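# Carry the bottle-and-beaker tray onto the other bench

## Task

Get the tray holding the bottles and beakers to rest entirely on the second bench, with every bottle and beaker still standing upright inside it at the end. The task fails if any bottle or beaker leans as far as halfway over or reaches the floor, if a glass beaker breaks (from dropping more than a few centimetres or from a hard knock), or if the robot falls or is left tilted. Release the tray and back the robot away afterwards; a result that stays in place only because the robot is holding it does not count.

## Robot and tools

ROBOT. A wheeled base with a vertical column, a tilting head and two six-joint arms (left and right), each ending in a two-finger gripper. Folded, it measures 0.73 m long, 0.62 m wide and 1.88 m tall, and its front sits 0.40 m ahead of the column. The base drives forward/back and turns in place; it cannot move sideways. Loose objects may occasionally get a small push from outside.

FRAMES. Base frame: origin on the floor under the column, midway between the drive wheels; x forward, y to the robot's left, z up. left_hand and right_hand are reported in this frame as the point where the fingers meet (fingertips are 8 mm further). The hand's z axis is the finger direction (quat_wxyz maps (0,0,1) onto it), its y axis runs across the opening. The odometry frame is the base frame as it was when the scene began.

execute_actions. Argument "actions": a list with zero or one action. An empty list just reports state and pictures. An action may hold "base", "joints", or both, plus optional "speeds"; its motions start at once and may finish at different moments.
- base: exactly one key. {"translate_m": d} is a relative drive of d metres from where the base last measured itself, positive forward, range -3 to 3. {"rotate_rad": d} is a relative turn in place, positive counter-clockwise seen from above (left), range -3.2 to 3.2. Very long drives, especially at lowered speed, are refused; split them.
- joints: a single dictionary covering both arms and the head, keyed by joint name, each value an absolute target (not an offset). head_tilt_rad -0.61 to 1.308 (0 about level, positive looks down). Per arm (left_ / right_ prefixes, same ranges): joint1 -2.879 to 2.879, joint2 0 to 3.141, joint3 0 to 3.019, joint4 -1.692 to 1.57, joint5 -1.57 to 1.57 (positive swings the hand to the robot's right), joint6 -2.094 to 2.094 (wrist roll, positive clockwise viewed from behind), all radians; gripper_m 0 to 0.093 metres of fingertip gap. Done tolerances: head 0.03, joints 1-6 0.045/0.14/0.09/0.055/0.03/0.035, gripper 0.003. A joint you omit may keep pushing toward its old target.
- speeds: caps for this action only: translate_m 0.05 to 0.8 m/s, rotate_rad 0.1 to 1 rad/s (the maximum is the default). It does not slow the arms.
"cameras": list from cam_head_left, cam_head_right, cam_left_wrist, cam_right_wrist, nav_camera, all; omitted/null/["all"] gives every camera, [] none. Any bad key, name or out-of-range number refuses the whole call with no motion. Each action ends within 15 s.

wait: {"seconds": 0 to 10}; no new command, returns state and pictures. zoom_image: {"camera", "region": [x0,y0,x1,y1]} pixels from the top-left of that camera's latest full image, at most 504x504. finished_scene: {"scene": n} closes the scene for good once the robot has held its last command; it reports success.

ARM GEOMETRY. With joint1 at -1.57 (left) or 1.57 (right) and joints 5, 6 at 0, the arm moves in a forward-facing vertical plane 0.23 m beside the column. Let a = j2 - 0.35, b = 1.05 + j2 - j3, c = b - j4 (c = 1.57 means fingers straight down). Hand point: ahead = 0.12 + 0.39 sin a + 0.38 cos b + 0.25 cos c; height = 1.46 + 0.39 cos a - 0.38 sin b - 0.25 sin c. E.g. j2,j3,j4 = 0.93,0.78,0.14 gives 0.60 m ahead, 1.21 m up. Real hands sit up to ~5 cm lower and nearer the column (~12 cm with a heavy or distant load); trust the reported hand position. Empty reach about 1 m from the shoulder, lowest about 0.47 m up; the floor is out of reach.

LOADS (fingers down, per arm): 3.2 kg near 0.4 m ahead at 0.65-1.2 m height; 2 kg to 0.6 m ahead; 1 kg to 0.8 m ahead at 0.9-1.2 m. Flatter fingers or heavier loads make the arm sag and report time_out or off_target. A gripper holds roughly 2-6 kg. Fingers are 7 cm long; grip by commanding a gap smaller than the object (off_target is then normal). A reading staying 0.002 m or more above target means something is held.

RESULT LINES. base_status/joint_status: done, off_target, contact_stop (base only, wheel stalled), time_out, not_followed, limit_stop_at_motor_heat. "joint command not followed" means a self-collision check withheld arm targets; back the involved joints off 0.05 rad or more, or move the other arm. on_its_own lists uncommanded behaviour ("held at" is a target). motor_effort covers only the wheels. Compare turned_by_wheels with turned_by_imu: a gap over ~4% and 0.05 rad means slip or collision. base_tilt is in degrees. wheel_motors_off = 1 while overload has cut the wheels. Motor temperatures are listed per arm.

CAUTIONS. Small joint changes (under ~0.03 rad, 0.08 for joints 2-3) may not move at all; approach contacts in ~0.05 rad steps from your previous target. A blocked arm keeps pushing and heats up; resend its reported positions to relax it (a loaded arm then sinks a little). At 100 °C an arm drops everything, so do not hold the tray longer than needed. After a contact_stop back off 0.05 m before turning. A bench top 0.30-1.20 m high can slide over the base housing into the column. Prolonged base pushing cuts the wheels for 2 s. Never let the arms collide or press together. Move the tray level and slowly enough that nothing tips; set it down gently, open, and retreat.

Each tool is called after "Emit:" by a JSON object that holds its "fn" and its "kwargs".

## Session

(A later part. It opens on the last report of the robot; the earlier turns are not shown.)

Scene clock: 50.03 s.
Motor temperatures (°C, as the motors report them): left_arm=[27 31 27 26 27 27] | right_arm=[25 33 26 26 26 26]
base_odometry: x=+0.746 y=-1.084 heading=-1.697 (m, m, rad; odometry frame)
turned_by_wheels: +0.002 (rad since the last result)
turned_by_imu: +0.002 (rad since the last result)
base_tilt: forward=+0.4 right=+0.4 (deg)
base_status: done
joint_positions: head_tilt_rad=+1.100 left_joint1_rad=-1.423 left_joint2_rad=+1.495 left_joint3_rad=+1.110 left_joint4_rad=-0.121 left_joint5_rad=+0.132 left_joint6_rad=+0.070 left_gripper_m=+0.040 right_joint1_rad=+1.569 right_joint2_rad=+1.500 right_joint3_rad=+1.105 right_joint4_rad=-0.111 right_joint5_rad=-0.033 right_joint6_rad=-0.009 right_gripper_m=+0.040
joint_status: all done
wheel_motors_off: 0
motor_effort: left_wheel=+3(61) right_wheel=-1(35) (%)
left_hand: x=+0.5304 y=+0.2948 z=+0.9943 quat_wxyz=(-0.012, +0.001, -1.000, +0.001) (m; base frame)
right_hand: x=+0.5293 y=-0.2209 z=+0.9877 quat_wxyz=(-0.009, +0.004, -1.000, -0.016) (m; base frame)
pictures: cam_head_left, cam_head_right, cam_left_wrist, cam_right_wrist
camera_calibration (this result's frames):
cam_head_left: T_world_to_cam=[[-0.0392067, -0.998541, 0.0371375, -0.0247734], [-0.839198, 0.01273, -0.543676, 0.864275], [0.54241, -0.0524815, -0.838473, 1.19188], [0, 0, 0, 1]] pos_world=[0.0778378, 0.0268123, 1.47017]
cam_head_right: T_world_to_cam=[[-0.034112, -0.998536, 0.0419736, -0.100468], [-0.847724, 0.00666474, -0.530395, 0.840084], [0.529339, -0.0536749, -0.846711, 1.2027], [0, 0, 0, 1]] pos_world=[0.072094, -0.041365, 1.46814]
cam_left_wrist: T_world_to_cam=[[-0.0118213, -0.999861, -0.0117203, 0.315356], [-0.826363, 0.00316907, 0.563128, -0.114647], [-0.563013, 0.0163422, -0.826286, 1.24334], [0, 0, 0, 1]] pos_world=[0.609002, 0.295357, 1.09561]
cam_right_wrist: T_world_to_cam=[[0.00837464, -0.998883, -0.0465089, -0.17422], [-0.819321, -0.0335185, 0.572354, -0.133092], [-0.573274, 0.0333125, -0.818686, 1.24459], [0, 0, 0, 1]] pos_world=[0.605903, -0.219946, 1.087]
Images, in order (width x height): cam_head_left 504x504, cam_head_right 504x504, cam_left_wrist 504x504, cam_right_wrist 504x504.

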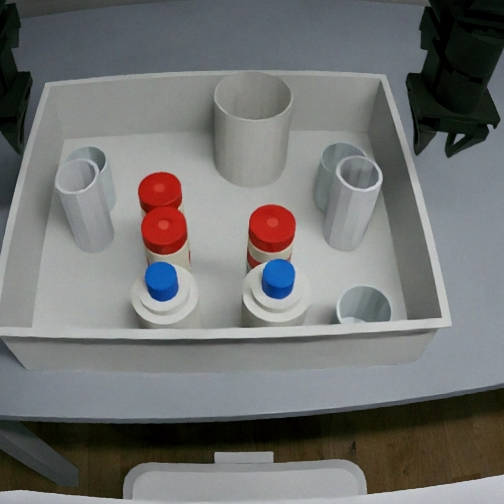

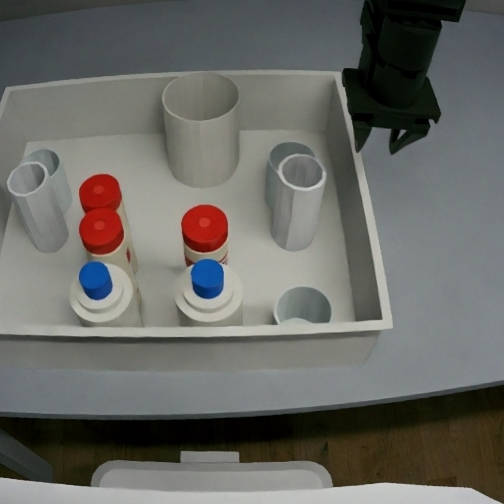

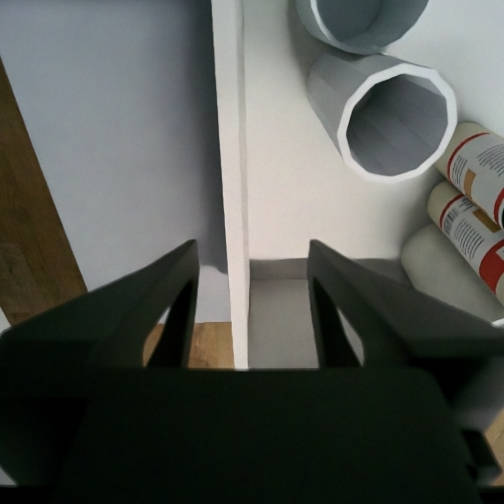

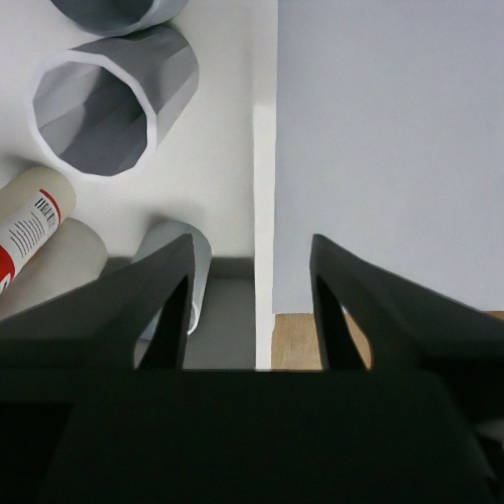

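Emit:
{"fn": "execute_actions", "kwargs": {"actions": [{"joints":{"left_gripper_m":0.06,"right_gripper_m":0.06,"right_joint1_rad":1.56,"left_joint2_rad":1.70,"left_joint3_rad":1.245,"left_joint4_rad":-0.06,"right_joint2_rad":1.70,"right_joint3_rad":1.245,"right_joint4_rad":-0.06}}], "cameras": ["cam_head_left","cam_left_wrist","cam_right_wrist"]}}

Emit:
{"fn": "execute_actions", "kwargs": {"actions": [{"joints":{"left_joint2_rad":1.79,"left_joint3_rad":1.31,"left_joint4_rad":-0.045,"right_joint2_rad":1.79,"right_joint3_rad":1.31,"right_joint4_rad":-0.045}}], "cameras": ["cam_head_left","cam_left_wrist","cam_right_wrist"]}}

Scene clock: 52.60 s.
Motor temperatures (°C, as the motors report them): left_arm=[27 31 27 26 27 27] | right_arm=[25 33 26 26 26 26]
base_odometry: x=+0.746 y=-1.084 heading=-1.697 (m, m, rad; odometry frame)
turned_by_wheels: +0.000 (rad since the last result)
turned_by_imu: -0.001 (rad since the last result)
base_tilt: forward=+0.4 right=+0.5 (deg)
base_status: not commanded
joint_positions: head_tilt_rad=+1.100 left_joint1_rad=-1.423 left_joint2_rad=+1.708 left_joint3_rad=+1.243 left_joint4_rad=-0.062 left_joint5_rad=+0.132 left_joint6_rad=+0.070 left_gripper_m=+0.060 right_joint1_rad=+1.566 right_joint2_rad=+1.704 right_joint3_rad=+1.241 right_joint4_rad=-0.068 right_joint5_rad=-0.033 right_joint6_rad=-0.009 right_gripper_m=+0.060
joint_status: all done
wheel_motors_off: 0
motor_effort: left_wheel=+4(4) right_wheel=-2(3) (%)
left_hand: x=+0.5201 y=+0.3044 z=+0.9140 quat_wxyz=(-0.001, +0.002, -1.000, +0.002) (m; base frame)
right_hand: x=+0.5208 y=-0.2231 z=+0.9103 quat_wxyz=(+0.004, +0.003, -1.000, -0.014) (m; base frame)
pictures: cam_head_left, cam_left_wrist, cam_right_wrist
camera_calibration (this result's frames):
cam_head_left: T_world_to_cam=[[-0.0392067, -0.998541, 0.0371375, -0.0247734], [-0.839198, 0.01273, -0.543676, 0.864275], [0.54241, -0.0524815, -0.838473, 1.19188], [0, 0, 0, 1]] pos_world=[0.0778378, 0.0268123, 1.47017]
cam_left_wrist: T_world_to_cam=[[-0.00941544, -0.999906, -0.00998728, 0.321058], [-0.814726, 0.00188012, 0.579844, -0.0988969], [-0.57977, 0.0135964, -0.814667, 1.16999], [0, 0, 0, 1]] pos_world=[0.600777, 0.305306, 1.01371]
cam_right_wrist: T_world_to_cam=[[0.00558455, -0.999012, -0.0440948, -0.180738], [-0.804024, -0.0307041, 0.593804, -0.122722], [-0.594571, 0.0321371, -0.803401, 1.17337], [0, 0, 0, 1]] pos_world=[0.599992, -0.222037, 1.00759]
Images, in order (width x height): cam_head_left 504x504, cam_left_wrist 504x504, cam_right_wrist 504x504.

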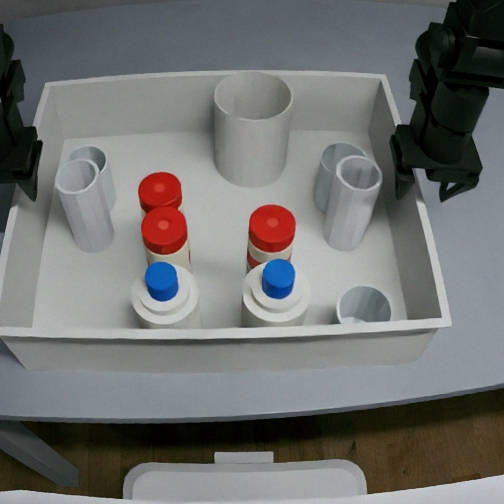

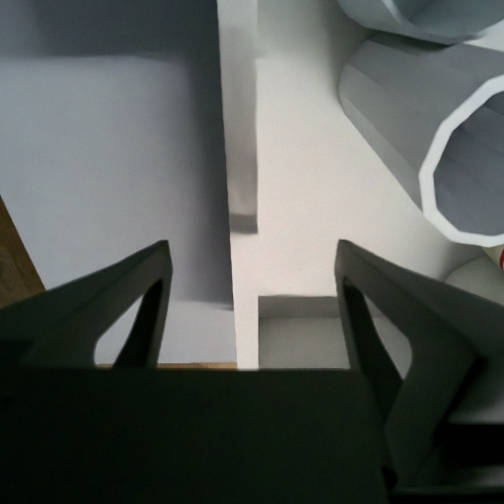

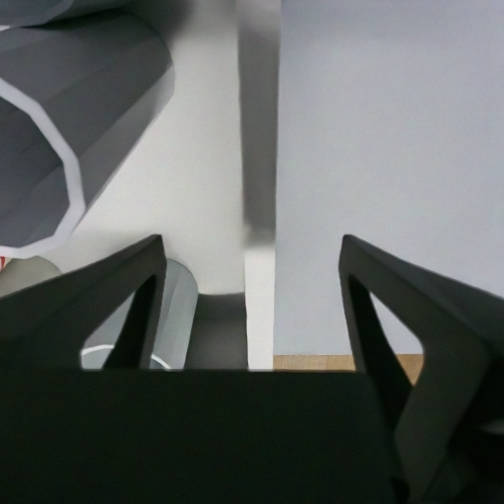

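Scene clock: 53.43 s.
Motor temperatures (°C, as the motors report them): left_arm=[27 31 27 26 27 27] | right_arm=[25 33 26 26 26 26]
base_odometry: x=+0.746 y=-1.084 heading=-1.697 (m, m, rad; odometry frame)
turned_by_wheels: +0.000 (rad since the last result)
turned_by_imu: +0.000 (rad since the last result)
base_tilt: forward=+0.4 right=+0.4 (deg)
base_status: not commanded
joint_positions: head_tilt_rad=+1.100 left_joint1_rad=-1.423 left_joint2_rad=+1.783 left_joint3_rad=+1.313 left_joint4_rad=-0.050 left_joint5_rad=+0.132 left_joint6_rad=+0.070 left_gripper_m=+0.060 right_joint1_rad=+1.566 right_joint2_rad=+1.777 right_joint3_rad=+1.307 right_joint4_rad=-0.057 right_joint5_rad=-0.033 right_joint6_rad=-0.009 right_gripper_m=+0.060
joint_status: all done
wheel_motors_off: 0
motor_effort: left_wheel=+4(5) right_wheel=-1(3) (%)
left_hand: x=+0.5242 y=+0.3083 z=+0.8857 quat_wxyz=(-0.004, +0.002, -1.000, +0.002) (m; base frame)
right_hand: x=+0.5246 y=-0.2233 z=+0.8826 quat_wxyz=(+0.001, +0.003, -1.000, -0.014) (m; base frame)
pictures: cam_head_left, cam_left_wrist, cam_right_wrist
camera_calibration (this result's frames):
cam_head_left: T_world_to_cam=[[-0.0392067, -0.998541, 0.0371375, -0.0247734], [-0.839198, 0.01273, -0.543677, 0.864276], [0.54241, -0.0524815, -0.838473, 1.19188], [0, 0, 0, 1]] pos_world=[0.0778378, 0.0268123, 1.47017]
cam_left_wrist: T_world_to_cam=[[-0.010132, -0.999894, -0.0104957, 0.325595], [-0.81821, 0.00225619, 0.574916, -0.0730543], [-0.574831, 0.0144127, -0.818145, 1.14945], [0, 0, 0, 1]] pos_world=[0.604267, 0.309159, 0.985838]
cam_right_wrist: T_world_to_cam=[[0.00582348, -0.999012, -0.0440547, -0.182266], [-0.806958, -0.0307136, 0.58981, -0.0981416], [-0.59058, 0.0321156, -0.80634, 1.15385], [0, 0, 0, 1]] pos_world=[0.603305, -0.222157, 0.980249]
Images, in order (width x height): cam_head_left 504x504, cam_left_wrist 504x504, cam_right_wrist 504x504.

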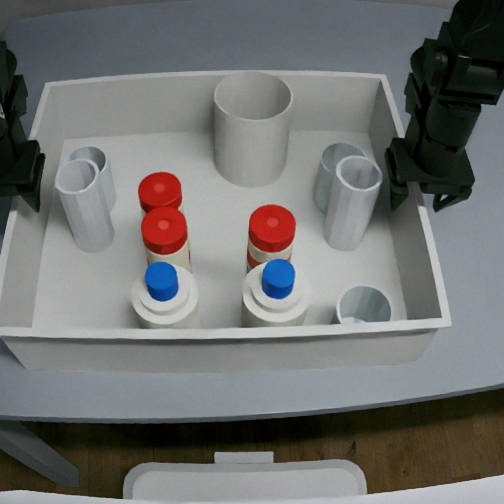

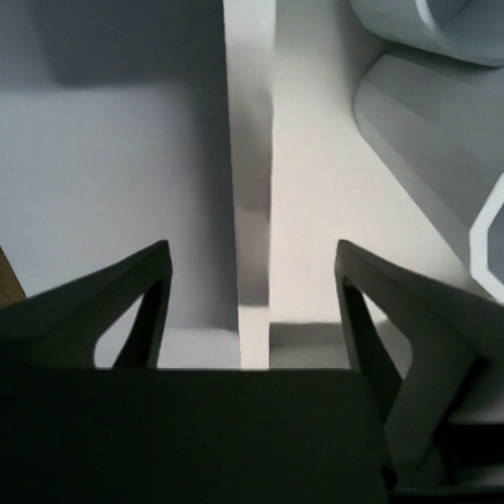

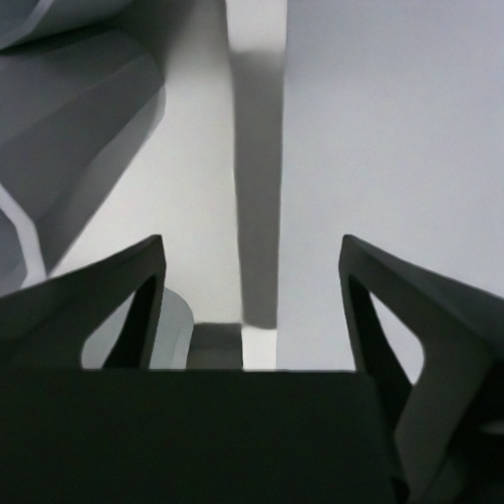

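Emit:
{"fn": "execute_actions", "kwargs": {"actions": [{"joints":{"left_joint2_rad":1.87,"left_joint3_rad":1.37,"left_joint4_rad":-0.03,"right_joint2_rad":1.87,"right_joint3_rad":1.37,"right_joint4_rad":-0.035}}], "cameras": ["cam_head_left","cam_left_wrist","cam_right_wrist"]}}

Emit:
{"fn": "execute_actions", "kwargs": {"actions": [{"joints":{"left_joint2_rad":1.91,"left_joint3_rad":1.40,"right_joint2_rad":1.915,"right_joint3_rad":1.40,"right_joint4_rad":-0.03}}], "cameras": ["cam_head_left","cam_head_right","cam_left_wrist","cam_right_wrist"]}}

Scene clock: 54.77 s.
Motor temperatures (°C, as the motors report them): left_arm=[27 31 27 26 26 27] | right_arm=[25 33 26 26 25 26]
base_odometry: x=+0.746 y=-1.084 heading=-1.697 (m, m, rad; odometry frame)
turned_by_wheels: +0.000 (rad since the last result)
turned_by_imu: +0.000 (rad since the last result)
base_tilt: forward=+0.4 right=+0.4 (deg)
base_status: not commanded
joint_positions: head_tilt_rad=+1.100 left_joint1_rad=-1.423 left_joint2_rad=+1.866 left_joint3_rad=+1.372 left_joint4_rad=-0.036 left_joint5_rad=+0.132 left_joint6_rad=+0.070 left_gripper_m=+0.060 right_joint1_rad=+1.566 right_joint2_rad=+1.859 right_joint3_rad=+1.367 right_joint4_rad=-0.048 right_joint5_rad=-0.032 right_joint6_rad=-0.008 right_gripper_m=+0.060
joint_status: all done
wheel_motors_off: 0
motor_effort: left_wheel=+4(4) right_wheel=-1(3) (%)
left_hand: x=+0.5150 y=+0.3118 z=+0.8535 quat_wxyz=(+0.001, +0.002, -1.000, +0.002) (m; base frame)
right_hand: x=+0.5161 y=-0.2234 z=+0.8510 quat_wxyz=(+0.008, +0.003, -1.000, -0.014) (m; base frame)
pictures: cam_head_left, cam_left_wrist, cam_right_wrist
camera_calibration (this result's frames):
cam_head_left: T_world_to_cam=[[-0.0392067, -0.998541, 0.0371375, -0.0247733], [-0.839198, 0.01273, -0.543677, 0.864276], [0.542411, -0.0524815, -0.838473, 1.19188], [0, 0, 0, 1]] pos_world=[0.0778378, 0.0268123, 1.47017]
cam_left_wrist: T_world_to_cam=[[-0.00887603, -0.999914, -0.00960882, 0.327225], [-0.812093, 0.00160129, 0.583526, -0.0724359], [-0.583461, 0.0129827, -0.812038, 1.11745], [0, 0, 0, 1]] pos_world=[0.596071, 0.312805, 0.952827]
cam_right_wrist: T_world_to_cam=[[0.00444153, -0.999032, -0.0437638, -0.183321], [-0.799252, -0.0298482, 0.600255, -0.0990846], [-0.60098, 0.0323122, -0.79861, 1.12218], [0, 0, 0, 1]] pos_world=[0.596031, -0.222362, 0.947641]
Images, in order (width x height): cam_head_left 504x504, cam_left_wrist 504x504, cam_right_wrist 504x504.

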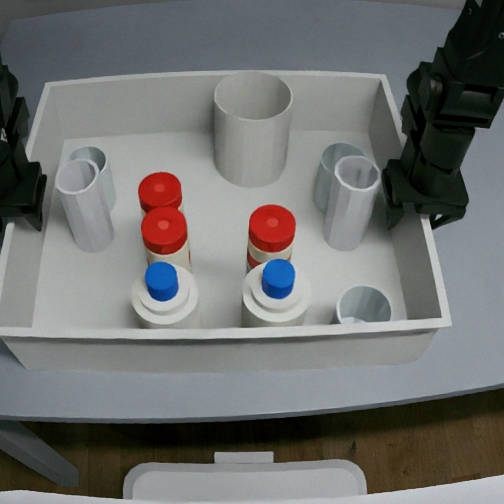

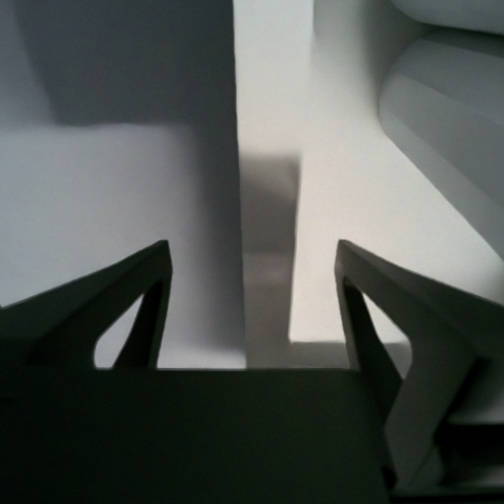

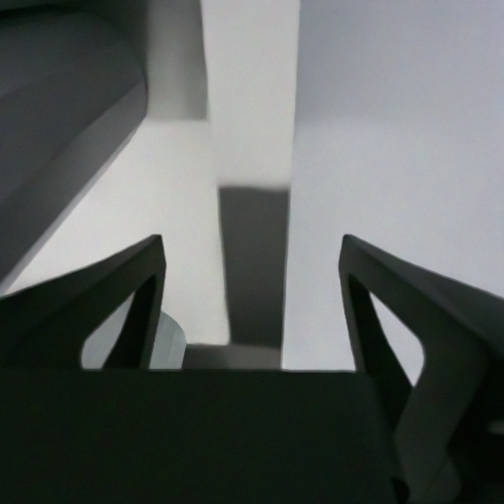

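Scene clock: 55.47 s.
Motor temperatures (°C, as the motors report them): left_arm=[27 31 27 26 26 27] | right_arm=[25 33 26 26 25 26]
base_odometry: x=+0.746 y=-1.084 heading=-1.697 (m, m, rad; odometry frame)
turned_by_wheels: +0.000 (rad since the last result)
turned_by_imu: +0.000 (rad since the last result)
base_tilt: forward=+0.5 right=+0.4 (deg)
base_status: not commanded
joint_positions: head_tilt_rad=+1.100 left_joint1_rad=-1.423 left_joint2_rad=+1.896 left_joint3_rad=+1.397 left_joint4_rad=-0.036 left_joint5_rad=+0.132 left_joint6_rad=+0.070 left_gripper_m=+0.060 right_joint1_rad=+1.566 right_joint2_rad=+1.899 right_joint3_rad=+1.400 right_joint4_rad=-0.046 right_joint5_rad=-0.032 right_joint6_rad=-0.008 right_gripper_m=+0.060
joint_status: all done
wheel_motors_off: 0
motor_effort: left_wheel=+4(4) right_wheel=-1(2) (%)
left_hand: x=+0.5125 y=+0.3131 z=+0.8421 quat_wxyz=(+0.003, +0.003, -1.000, +0.002) (m; base frame)
right_hand: x=+0.5129 y=-0.2238 z=+0.8355 quat_wxyz=(+0.010, +0.003, -1.000, -0.014) (m; base frame)
pictures: cam_head_left, cam_head_right, cam_left_wrist, cam_right_wrist
camera_calibration (this result's frames):
cam_head_left: T_world_to_cam=[[-0.0392067, -0.998541, 0.0371375, -0.0247734], [-0.839198, 0.01273, -0.543677, 0.864276], [0.54241, -0.0524815, -0.838473, 1.19188], [0, 0, 0, 1]] pos_world=[0.0778378, 0.0268123, 1.47017]
cam_head_right: T_world_to_cam=[[-0.034112, -0.998536, 0.0419736, -0.100468], [-0.847724, 0.00666474, -0.530395, 0.840084], [0.529339, -0.0536749, -0.846711, 1.2027], [0, 0, 0, 1]] pos_world=[0.072094, -0.041365, 1.46814]
cam_left_wrist: T_world_to_cam=[[-0.0083349, -0.999923, -0.00923281, 0.327784], [-0.809443, 0.00132525, 0.587197, -0.0721896], [-0.587139, 0.0123677, -0.809392, 1.10657], [0, 0, 0, 1]] pos_world=[0.59401, 0.314168, 0.941065]
cam_right_wrist: T_world_to_cam=[[0.00403178, -0.999047, -0.0434644, -0.18437], [-0.796502, -0.0294883, 0.603917, -0.0967377], [-0.604623, 0.0321846, -0.795861, 1.1075], [0, 0, 0, 1]] pos_world=[0.593309, -0.222691, 0.931821]
Images, in order (width x height): cam_head_left 504x504, cam_head_right 504x504, cam_left_wrist 504x504, cam_right_wrist 504x504.

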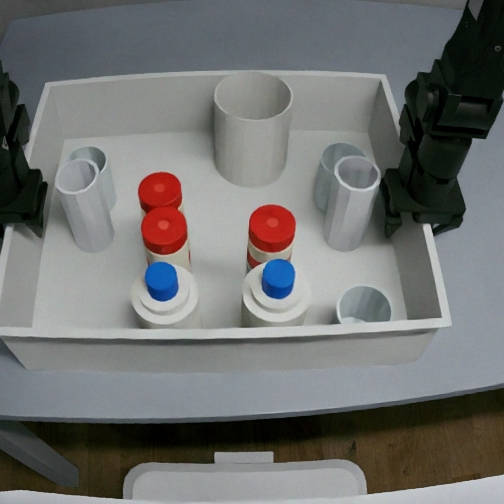

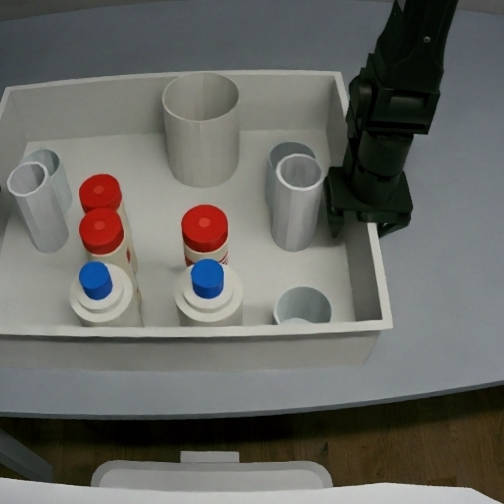

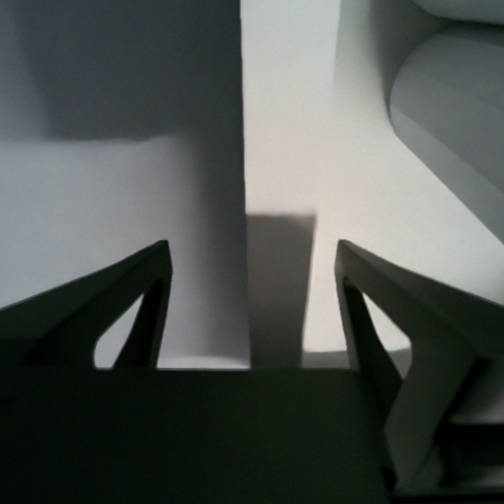

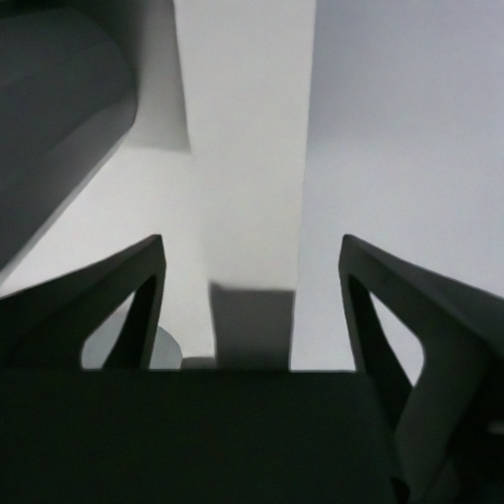

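Close, then lift in small steps, watching tilt.

Emit:
{"fn": "execute_actions", "kwargs": {"actions": [{"joints":{"left_gripper_m":0,"right_gripper_m":0}}], "cameras": []}}

Emit:
{"fn": "execute_actions", "kwargs": {"actions": [{"joints":{"left_joint2_rad":1.80,"left_joint3_rad":1.36,"left_joint4_rad":-0.04,"right_joint2_rad":1.80,"right_joint3_rad":1.36,"right_joint4_rad":-0.045}}], "cameras": ["cam_head_left"]}}

Emit:
{"fn": "execute_actions", "kwargs": {"actions": [{"joints":{"left_joint2_rad":1.74,"left_joint3_rad":1.32,"left_joint4_rad":-0.05,"right_joint2_rad":1.74,"right_joint3_rad":1.32,"right_joint4_rad":-0.06}}], "cameras": ["cam_head_left","cam_left_wrist","cam_right_wrist"]}}

Scene clock: 56.63 s.
Motor temperatures (°C, as the motors report them): left_arm=[27 31 27 26 26 27] | right_arm=[25 33 26 26 25 26]
base_odometry: x=+0.746 y=-1.084 heading=-1.697 (m, m, rad; odometry frame)
turned_by_wheels: +0.000 (rad since the last result)
turned_by_imu: +0.000 (rad since the last result)
base_tilt: forward=+0.4 right=+0.5 (deg)
base_status: not commanded
joint_positions: head_tilt_rad=+1.100 left_joint1_rad=-1.425 left_joint2_rad=+1.896 left_joint3_rad=+1.397 left_joint4_rad=-0.036 left_joint5_rad=+0.163 left_joint6_rad=+0.066 left_gripper_m=+0.006 right_joint1_rad=+1.560 right_joint2_rad=+1.899 right_joint3_rad=+1.400 right_joint4_rad=-0.046 right_joint5_rad=-0.057 right_joint6_rad=-0.030 right_gripper_m=+0.005
joint_status: left_gripper_m off_target (ended at +0.006, target +0.000); right_gripper_m off_target (ended at +0.005, target +0.000)
wheel_motors_off: 0
motor_effort: left_wheel=+4(4) right_wheel=-3(3) (%)
left_hand: x=+0.5132 y=+0.3060 z=+0.8421 quat_wxyz=(+0.002, +0.004, -1.000, +0.019) (m; base frame)
right_hand: x=+0.5127 y=-0.2235 z=+0.8357 quat_wxyz=(+0.010, +0.012, -1.000, -0.024) (m; base frame)
pictures: none
No camera images: the call's "cameras" was empty. Leave "cameras" out to get every camera's image.

Scene clock: 57.33 s.
Motor temperatures (°C, as the motors report them): left_arm=[27 31 27 26 27 27] | right_arm=[25 33 26 26 26 26]
base_odometry: x=+0.746 y=-1.084 heading=-1.697 (m, m, rad; odometry frame)
turned_by_wheels: +0.000 (rad since the last result)
turned_by_imu: +0.000 (rad since the last result)
base_tilt: forward=+0.4 right=+0.4 (deg)
base_status: not commanded
joint_positions: head_tilt_rad=+1.100 left_joint1_rad=-1.425 left_joint2_rad=+1.887 left_joint3_rad=+1.374 left_joint4_rad=-0.034 left_joint5_rad=+0.162 left_joint6_rad=+0.068 left_gripper_m=+0.006 right_joint1_rad=+1.560 right_joint2_rad=+1.891 right_joint3_rad=+1.371 right_joint4_rad=-0.036 right_joint5_rad=-0.057 right_joint6_rad=-0.029 right_gripper_m=+0.005
joint_status: all done
wheel_motors_off: 0
motor_effort: left_wheel=+3(4) right_wheel=-3(3) (%)
left_hand: x=+0.5043 y=+0.3052 z=+0.8453 quat_wxyz=(+0.009, +0.004, -1.000, +0.019) (m; base frame)
right_hand: x=+0.5019 y=-0.2240 z=+0.8386 quat_wxyz=(+0.016, +0.011, -1.000, -0.024) (m; base frame)
pictures: cam_head_left
camera_calibration (this result's frames):
cam_head_left: T_world_to_cam=[[-0.0392067, -0.998541, 0.0371375, -0.0247734], [-0.839198, 0.01273, -0.543677, 0.864275], [0.54241, -0.0524815, -0.838473, 1.19188], [0, 0, 0, 1]] pos_world=[0.0778378, 0.0268123, 1.47017]
Images, in order (width x height): cam_head_left 504x504.

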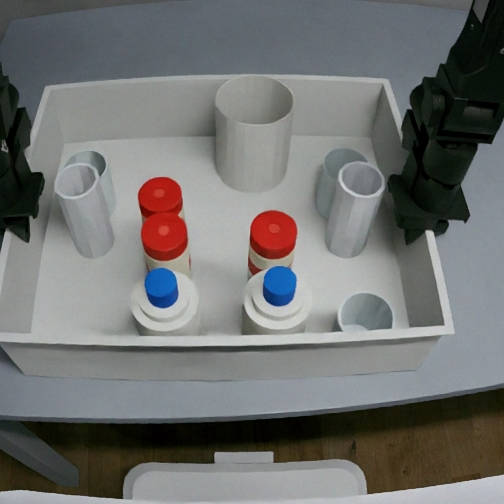

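Scene clock: 58.13 s.
Motor temperatures (°C, as the motors report them): left_arm=[27 31 27 26 27 27] | right_arm=[25 33 26 26 26 26]
base_odometry: x=+0.746 y=-1.084 heading=-1.697 (m, m, rad; odometry frame)
turned_by_wheels: +0.000 (rad since the last result)
turned_by_imu: +0.000 (rad since the last result)
base_tilt: forward=+0.4 right=+0.4 (deg)
base_status: not commanded
joint_positions: head_tilt_rad=+1.100 left_joint1_rad=-1.425 left_joint2_rad=+1.821 left_joint3_rad=+1.322 left_joint4_rad=-0.041 left_joint5_rad=+0.158 left_joint6_rad=+0.072 left_gripper_m=+0.006 right_joint1_rad=+1.555 right_joint2_rad=+1.836 right_joint3_rad=+1.325 right_joint4_rad=-0.038 right_joint5_rad=-0.065 right_joint6_rad=-0.028 right_gripper_m=+0.005
joint_status: all done
wheel_motors_off: 0
motor_effort: left_wheel=+4(5) right_wheel=-3(3) (%)
left_hand: x=+0.5102 y=+0.3031 z=+0.8705 quat_wxyz=(+0.005, +0.001, -1.000, +0.016) (m; base frame)
right_hand: x=+0.5061 y=-0.2257 z=+0.8600 quat_wxyz=(+0.012, +0.009, -1.000, -0.026) (m; base frame)
pictures: cam_head_left, cam_left_wrist, cam_right_wrist
camera_calibration (this result's frames):
cam_head_left: T_world_to_cam=[[-0.0392067, -0.998541, 0.0371375, -0.0247734], [-0.839198, 0.01273, -0.543677, 0.864276], [0.542411, -0.0524815, -0.838473, 1.19188], [0, 0, 0, 1]] pos_world=[0.0778378, 0.0268123, 1.47017]
cam_left_wrist: T_world_to_cam=[[-0.010449, -0.999764, 0.01905, 0.294467], [-0.807476, 0.0196733, 0.589573, -0.0993123], [-0.589808, -0.00922193, -0.807491, 1.13462], [0, 0, 0, 1]] pos_world=[0.59209, 0.306815, 0.969134]
cam_right_wrist: T_world_to_cam=[[0.0170996, -0.997549, -0.0678569, -0.170539], [-0.793752, -0.0548127, 0.605767, -0.125711], [-0.608002, 0.0435032, -0.792743, 1.12452], [0, 0, 0, 1]] pos_world=[0.586844, -0.225932, 0.956036]
Images, in order (width x height): cam_head_left 504x504, cam_left_wrist 504x504, cam_right_wrist 504x504.

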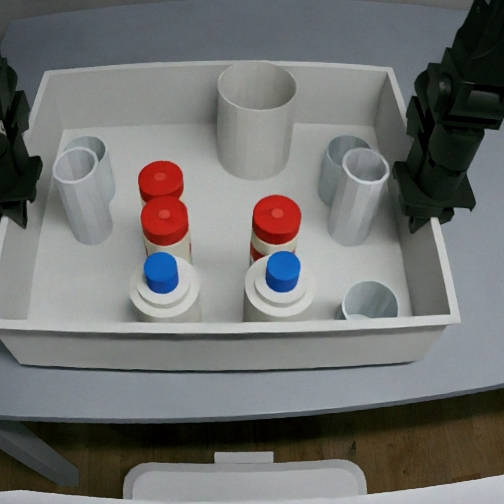

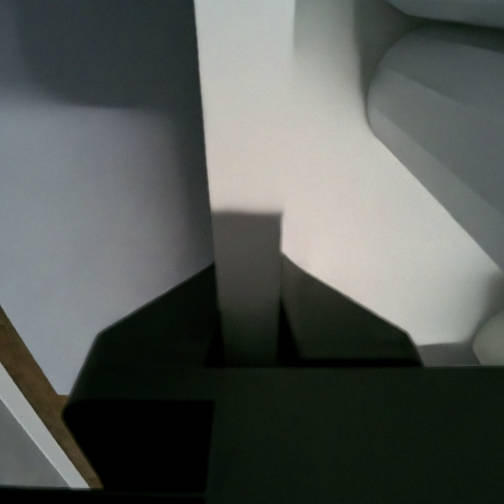

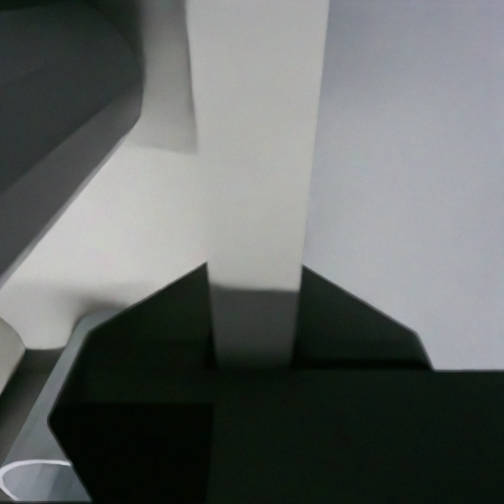

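Emit:
{"fn": "execute_actions", "kwargs": {"actions": [{"joints":{"left_joint2_rad":1.69,"left_joint3_rad":1.29,"left_joint4_rad":-0.07,"right_joint2_rad":1.685,"right_joint3_rad":1.29,"right_joint4_rad":-0.075}}], "cameras": ["cam_head_left"]}}

Emit:
{"fn": "execute_actions", "kwargs": {"actions": [{"joints":{"left_joint2_rad":1.64,"left_joint3_rad":1.255,"left_joint4_rad":-0.09,"right_joint2_rad":1.63,"right_joint3_rad":1.255,"right_joint4_rad":-0.09}}], "cameras": ["cam_head_left","cam_head_right"]}}

Scene clock: 59.47 s.
Motor temperatures (°C, as the motors report them): left_arm=[27 32 27 26 27 27] | right_arm=[25 33 26 26 26 26]
base_odometry: x=+0.746 y=-1.084 heading=-1.697 (m, m, rad; odometry frame)
turned_by_wheels: +0.000 (rad since the last result)
turned_by_imu: +0.000 (rad since the last result)
base_tilt: forward=+0.4 right=+0.4 (deg)
base_status: not commanded
joint_positions: head_tilt_rad=+1.100 left_joint1_rad=-1.425 left_joint2_rad=+1.771 left_joint3_rad=+1.295 left_joint4_rad=-0.059 left_joint5_rad=+0.159 left_joint6_rad=+0.073 left_gripper_m=+0.006 right_joint1_rad=+1.552 right_joint2_rad=+1.783 right_joint3_rad=+1.291 right_joint4_rad=-0.051 right_joint5_rad=-0.066 right_joint6_rad=-0.027 right_gripper_m=+0.005
joint_status: all done
wheel_motors_off: 0
motor_effort: left_wheel=+4(4) right_wheel=-3(3) (%)
left_hand: x=+0.5177 y=+0.3011 z=+0.8898 quat_wxyz=(+0.003, +0.000, -1.000, +0.017) (m; base frame)
right_hand: x=+0.5125 y=-0.2276 z=+0.8802 quat_wxyz=(+0.009, +0.008, -1.000, -0.025) (m; base frame)
pictures: cam_head_left
camera_calibration (this result's frames):
cam_head_left: T_world_to_cam=[[-0.0392067, -0.998541, 0.0371375, -0.0247734], [-0.839198, 0.01273, -0.543677, 0.864276], [0.54241, -0.0524815, -0.838473, 1.19188], [0, 0, 0, 1]] pos_world=[0.0778378, 0.0268123, 1.47017]
Images, in order (width x height): cam_head_left 504x504.

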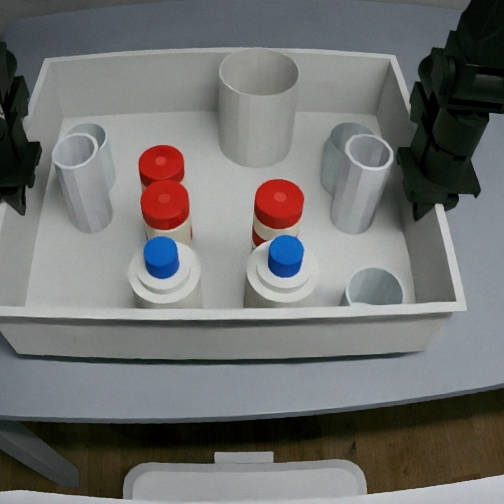

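Scene clock: 60.27 s.
Motor temperatures (°C, as the motors report them): left_arm=[27 32 27 26 27 27] | right_arm=[25 34 26 26 26 26]
base_odometry: x=+0.746 y=-1.084 heading=-1.697 (m, m, rad; odometry frame)
turned_by_wheels: +0.000 (rad since the last result)
turned_by_imu: +0.000 (rad since the last result)
base_tilt: forward=+0.4 right=+0.4 (deg)
base_status: not commanded
joint_positions: head_tilt_rad=+1.100 left_joint1_rad=-1.425 left_joint2_rad=+1.723 left_joint3_rad=+1.261 left_joint4_rad=-0.078 left_joint5_rad=+0.159 left_joint6_rad=+0.074 left_gripper_m=+0.006 right_joint1_rad=+1.549 right_joint2_rad=+1.733 right_joint3_rad=+1.254 right_joint4_rad=-0.068 right_joint5_rad=-0.066 right_joint6_rad=-0.029 right_gripper_m=+0.005
joint_status: all done
wheel_motors_off: 0
motor_effort: left_wheel=+4(4) right_wheel=-2(3) (%)
left_hand: x=+0.5190 y=+0.2992 z=+0.9084 quat_wxyz=(+0.005, +0.001, -1.000, +0.017) (m; base frame)
right_hand: x=+0.5140 y=-0.2292 z=+0.8996 quat_wxyz=(+0.011, +0.008, -1.000, -0.024) (m; base frame)
pictures: cam_head_left, cam_head_right
camera_calibration (this result's frames):
cam_head_left: T_world_to_cam=[[-0.0392067, -0.998541, 0.0371375, -0.0247734], [-0.839198, 0.01273, -0.543677, 0.864276], [0.54241, -0.0524815, -0.838473, 1.19188], [0, 0, 0, 1]] pos_world=[0.0778378, 0.0268123, 1.47017]
cam_head_right: T_world_to_cam=[[-0.034112, -0.998536, 0.0419736, -0.100468], [-0.847724, 0.00666474, -0.530395, 0.840084], [0.529339, -0.0536749, -0.846711, 1.2027], [0, 0, 0, 1]] pos_world=[0.072094, -0.041365, 1.46814]
Images, in order (width x height): cam_head_left 504x504, cam_head_right 504x504.

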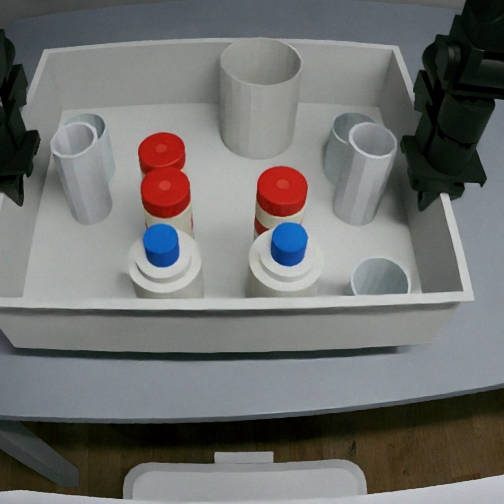

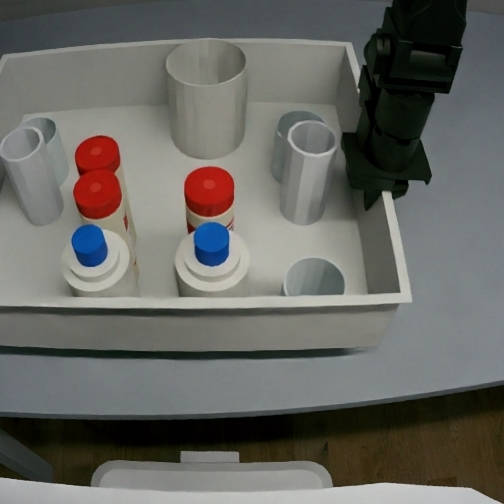

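Emit:
{"fn": "execute_actions", "kwargs": {"actions": [{"base":{"translate_m":-0.3},"speeds":{"translate_m":0.1}}]}}

Emit:
{"fn": "execute_actions", "kwargs": {"actions": [{"base":{"translate_m":-0.8},"speeds":{"translate_m":0.2},"joints":{"head_tilt_rad":0.8}}]}}

Scene clock: 65.53 s.
Motor temperatures (°C, as the motors report them): left_arm=[27 33 27 26 27 27] | right_arm=[25 35 26 26 27 26]
base_odometry: x=+0.784 y=-0.786 heading=-1.698 (m, m, rad; odometry frame)
turned_by_wheels: -0.001 (rad since the last result)
turned_by_imu: -0.002 (rad since the last result)
base_tilt: forward=+0.4 right=+0.4 (deg)
base_status: done
joint_positions: head_tilt_rad=+1.100 left_joint1_rad=-1.425 left_joint2_rad=+1.719 left_joint3_rad=+1.256 left_joint4_rad=-0.079 left_joint5_rad=+0.159 left_joint6_rad=+0.073 left_gripper_m=+0.006 right_joint1_rad=+1.549 right_joint2_rad=+1.728 right_joint3_rad=+1.250 right_joint4_rad=-0.068 right_joint5_rad=-0.066 right_joint6_rad=-0.029 right_gripper_m=+0.005
joint_status: not commanded
wheel_motors_off: 0
motor_effort: left_wheel=-1(36) right_wheel=+2(50) (%)
left_hand: x=+0.5177 y=+0.2990 z=+0.9098 quat_wxyz=(+0.006, +0.001, -1.000, +0.017) (m; base frame)
right_hand: x=+0.5137 y=-0.2292 z=+0.9015 quat_wxyz=(+0.011, +0.009, -1.000, -0.024) (m; base frame)
pictures: cam_head_left, cam_head_right, cam_left_wrist, cam_right_wrist, nav_camera
camera_calibration (this result's frames):
cam_head_left: T_world_to_cam=[[-0.0391976, -0.998541, 0.037147, -0.0247885], [-0.839331, 0.01273, -0.543472, 0.863967], [0.542206, -0.0524815, -0.838605, 1.1921], [0, 0, 0, 1]] pos_world=[0.0778208, 0.0268123, 1.47016]
cam_head_right: T_world_to_cam=[[-0.0341018, -0.998536, 0.0419819, -0.100481], [-0.847854, 0.00666474, -0.530188, 0.839772], [0.529133, -0.0536749, -0.84684, 1.20291], [0, 0, 0, 1]] pos_world=[0.0720765, -0.041365, 1.46813]
cam_left_wrist: T_world_to_cam=[[-0.0112477, -0.999742, 0.0197362, 0.28949], [-0.806202, 0.0207428, 0.591277, -0.118823], [-0.591533, -0.00926086, -0.806227, 1.17049], [0, 0, 0, 1]] pos_world=[0.599842, 0.30272, 1.00822]
cam_right_wrist: T_world_to_cam=[[0.0159794, -0.997869, -0.0632584, -0.174904], [-0.795483, -0.051017, 0.603824, -0.141507], [-0.605765, 0.0406723, -0.794604, 1.16206], [0, 0, 0, 1]] pos_world=[0.594164, -0.229014, 0.997759]
Images, in order (width x height): cam_head_left 504x504, cam_head_right 504x504, cam_left_wrist 504x504, cam_right_wrist 504x504, nav_camera 504x504.

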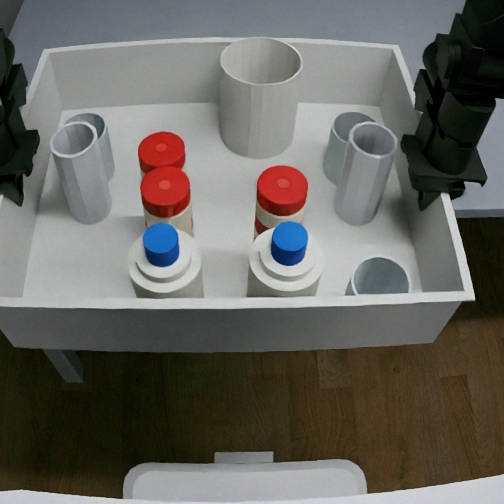

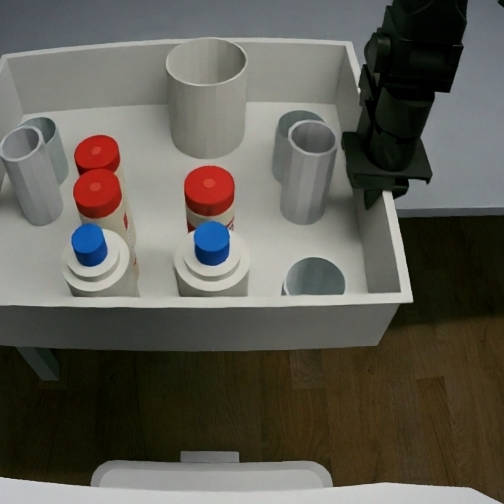

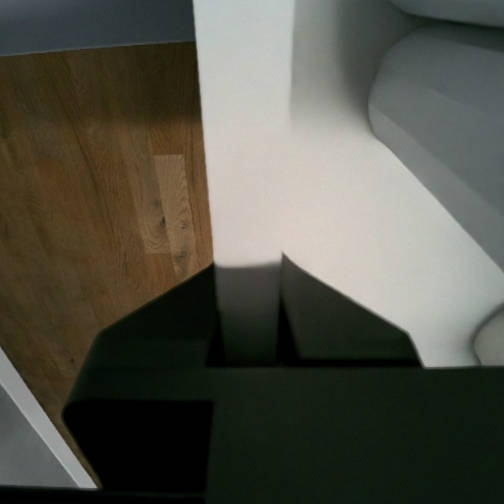

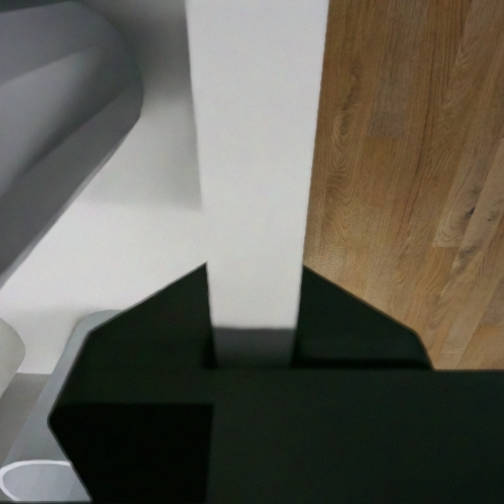

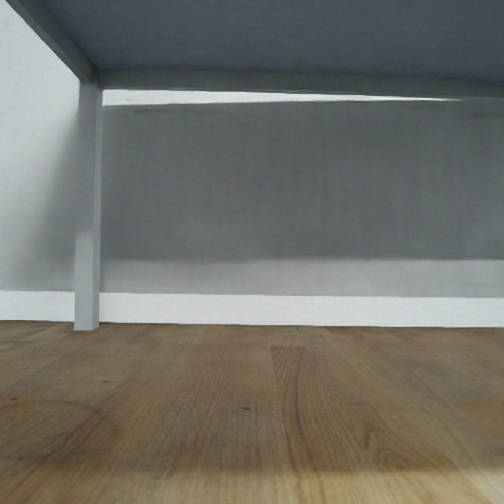

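Scene clock: 70.37 s.
Motor temperatures (°C, as the motors report them): left_arm=[27 34 27 26 28 27] | right_arm=[25 35 26 26 27 26]
base_odometry: x=+0.886 y=+0.007 heading=-1.699 (m, m, rad; odometry frame)
turned_by_wheels: -0.001 (rad since the last result)
turned_by_imu: -0.001 (rad since the last result)
base_tilt: forward=+0.5 right=+0.4 (deg)
base_status: done
joint_positions: head_tilt_rad=+0.815 left_joint1_rad=-1.424 left_joint2_rad=+1.716 left_joint3_rad=+1.257 left_joint4_rad=-0.080 left_joint5_rad=+0.159 left_joint6_rad=+0.074 left_gripper_m=+0.006 right_joint1_rad=+1.549 right_joint2_rad=+1.725 right_joint3_rad=+1.251 right_joint4_rad=-0.069 right_joint5_rad=-0.066 right_joint6_rad=-0.028 right_gripper_m=+0.005
joint_status: all done
wheel_motors_off: 0
motor_effort: left_wheel=-1(48) right_wheel=+0(36) (%)
left_hand: x=+0.5205 y=+0.2993 z=+0.9112 quat_wxyz=(+0.004, +0.000, -1.000, +0.016) (m; base frame)
right_hand: x=+0.5157 y=-0.2291 z=+0.9027 quat_wxyz=(+0.009, +0.008, -1.000, -0.024) (m; base frame)
pictures: cam_head_left, cam_head_right, cam_left_wrist, cam_right_wrist, nav_camera
camera_calibration (this result's frames):
cam_head_left: T_world_to_cam=[[-0.0480512, -0.998541, 0.0246462, -0.0050946], [-0.652962, 0.01273, -0.757284, 1.18392], [0.755865, -0.0524815, -0.65262, 0.894997], [0, 0, 0, 1]] pos_world=[0.0963118, 0.0268123, 1.48078]
cam_head_right: T_world_to_cam=[[-0.044518, -0.998536, 0.0307175, -0.0826134], [-0.664871, 0.00666474, -0.746928, 1.1644], [0.74563, -0.0536749, -0.664195, 0.910815], [0, 0, 0, 1]] pos_world=[0.0913685, -0.041365, 1.47722]
cam_left_wrist: T_world_to_cam=[[-0.012486, -0.999741, 0.0190252, 0.291073], [-0.808862, 0.0212844, 0.587613, -0.112907], [-0.587866, -0.00805187, -0.808918, 1.17343], [0, 0, 0, 1]] pos_world=[0.602127, 0.302849, 1.01002]
cam_right_wrist: T_world_to_cam=[[0.0154593, -0.997859, -0.0635432, -0.174265], [-0.797339, -0.0506498, 0.601403, -0.137429], [-0.603334, 0.0413682, -0.796415, 1.16476], [0, 0, 0, 1]] pos_world=[0.595856, -0.229037, 0.999211]
Images, in order (width x height): cam_head_left 504x504, cam_head_right 504x504, cam_left_wrist 504x504, cam_right_wrist 504x504, nav_camera 504x504.

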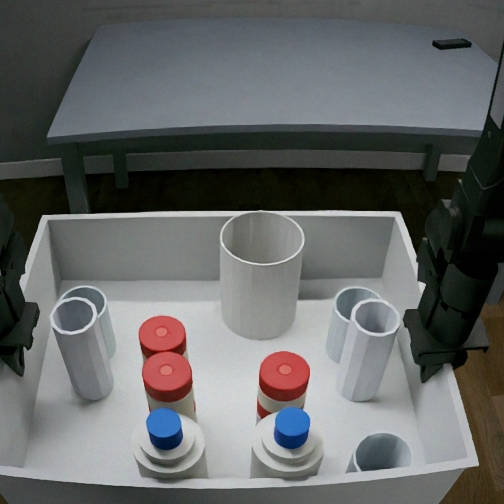

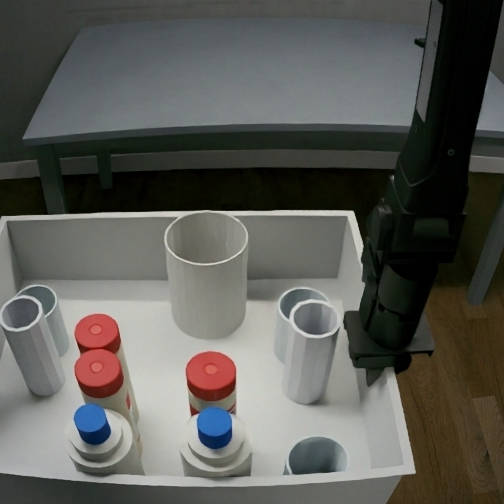

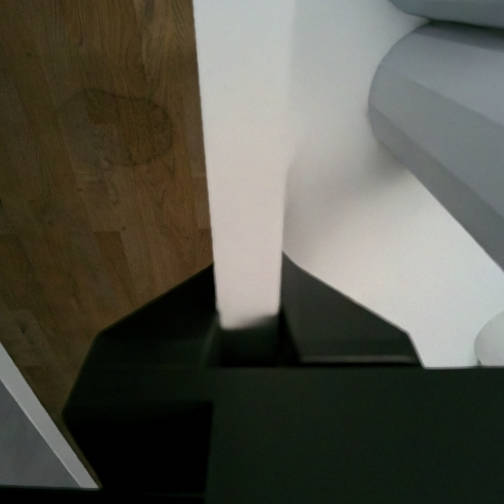

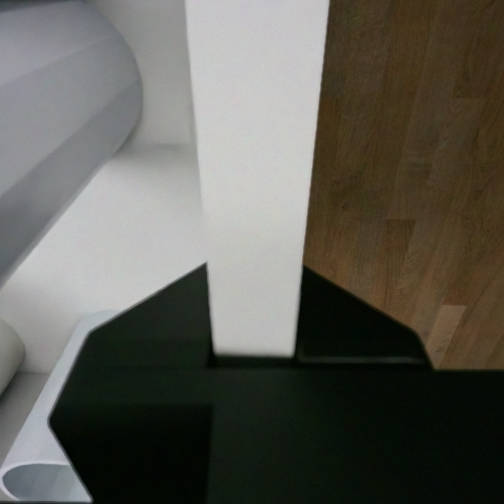

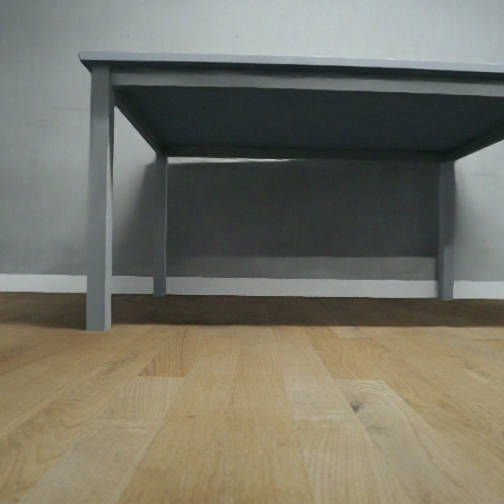

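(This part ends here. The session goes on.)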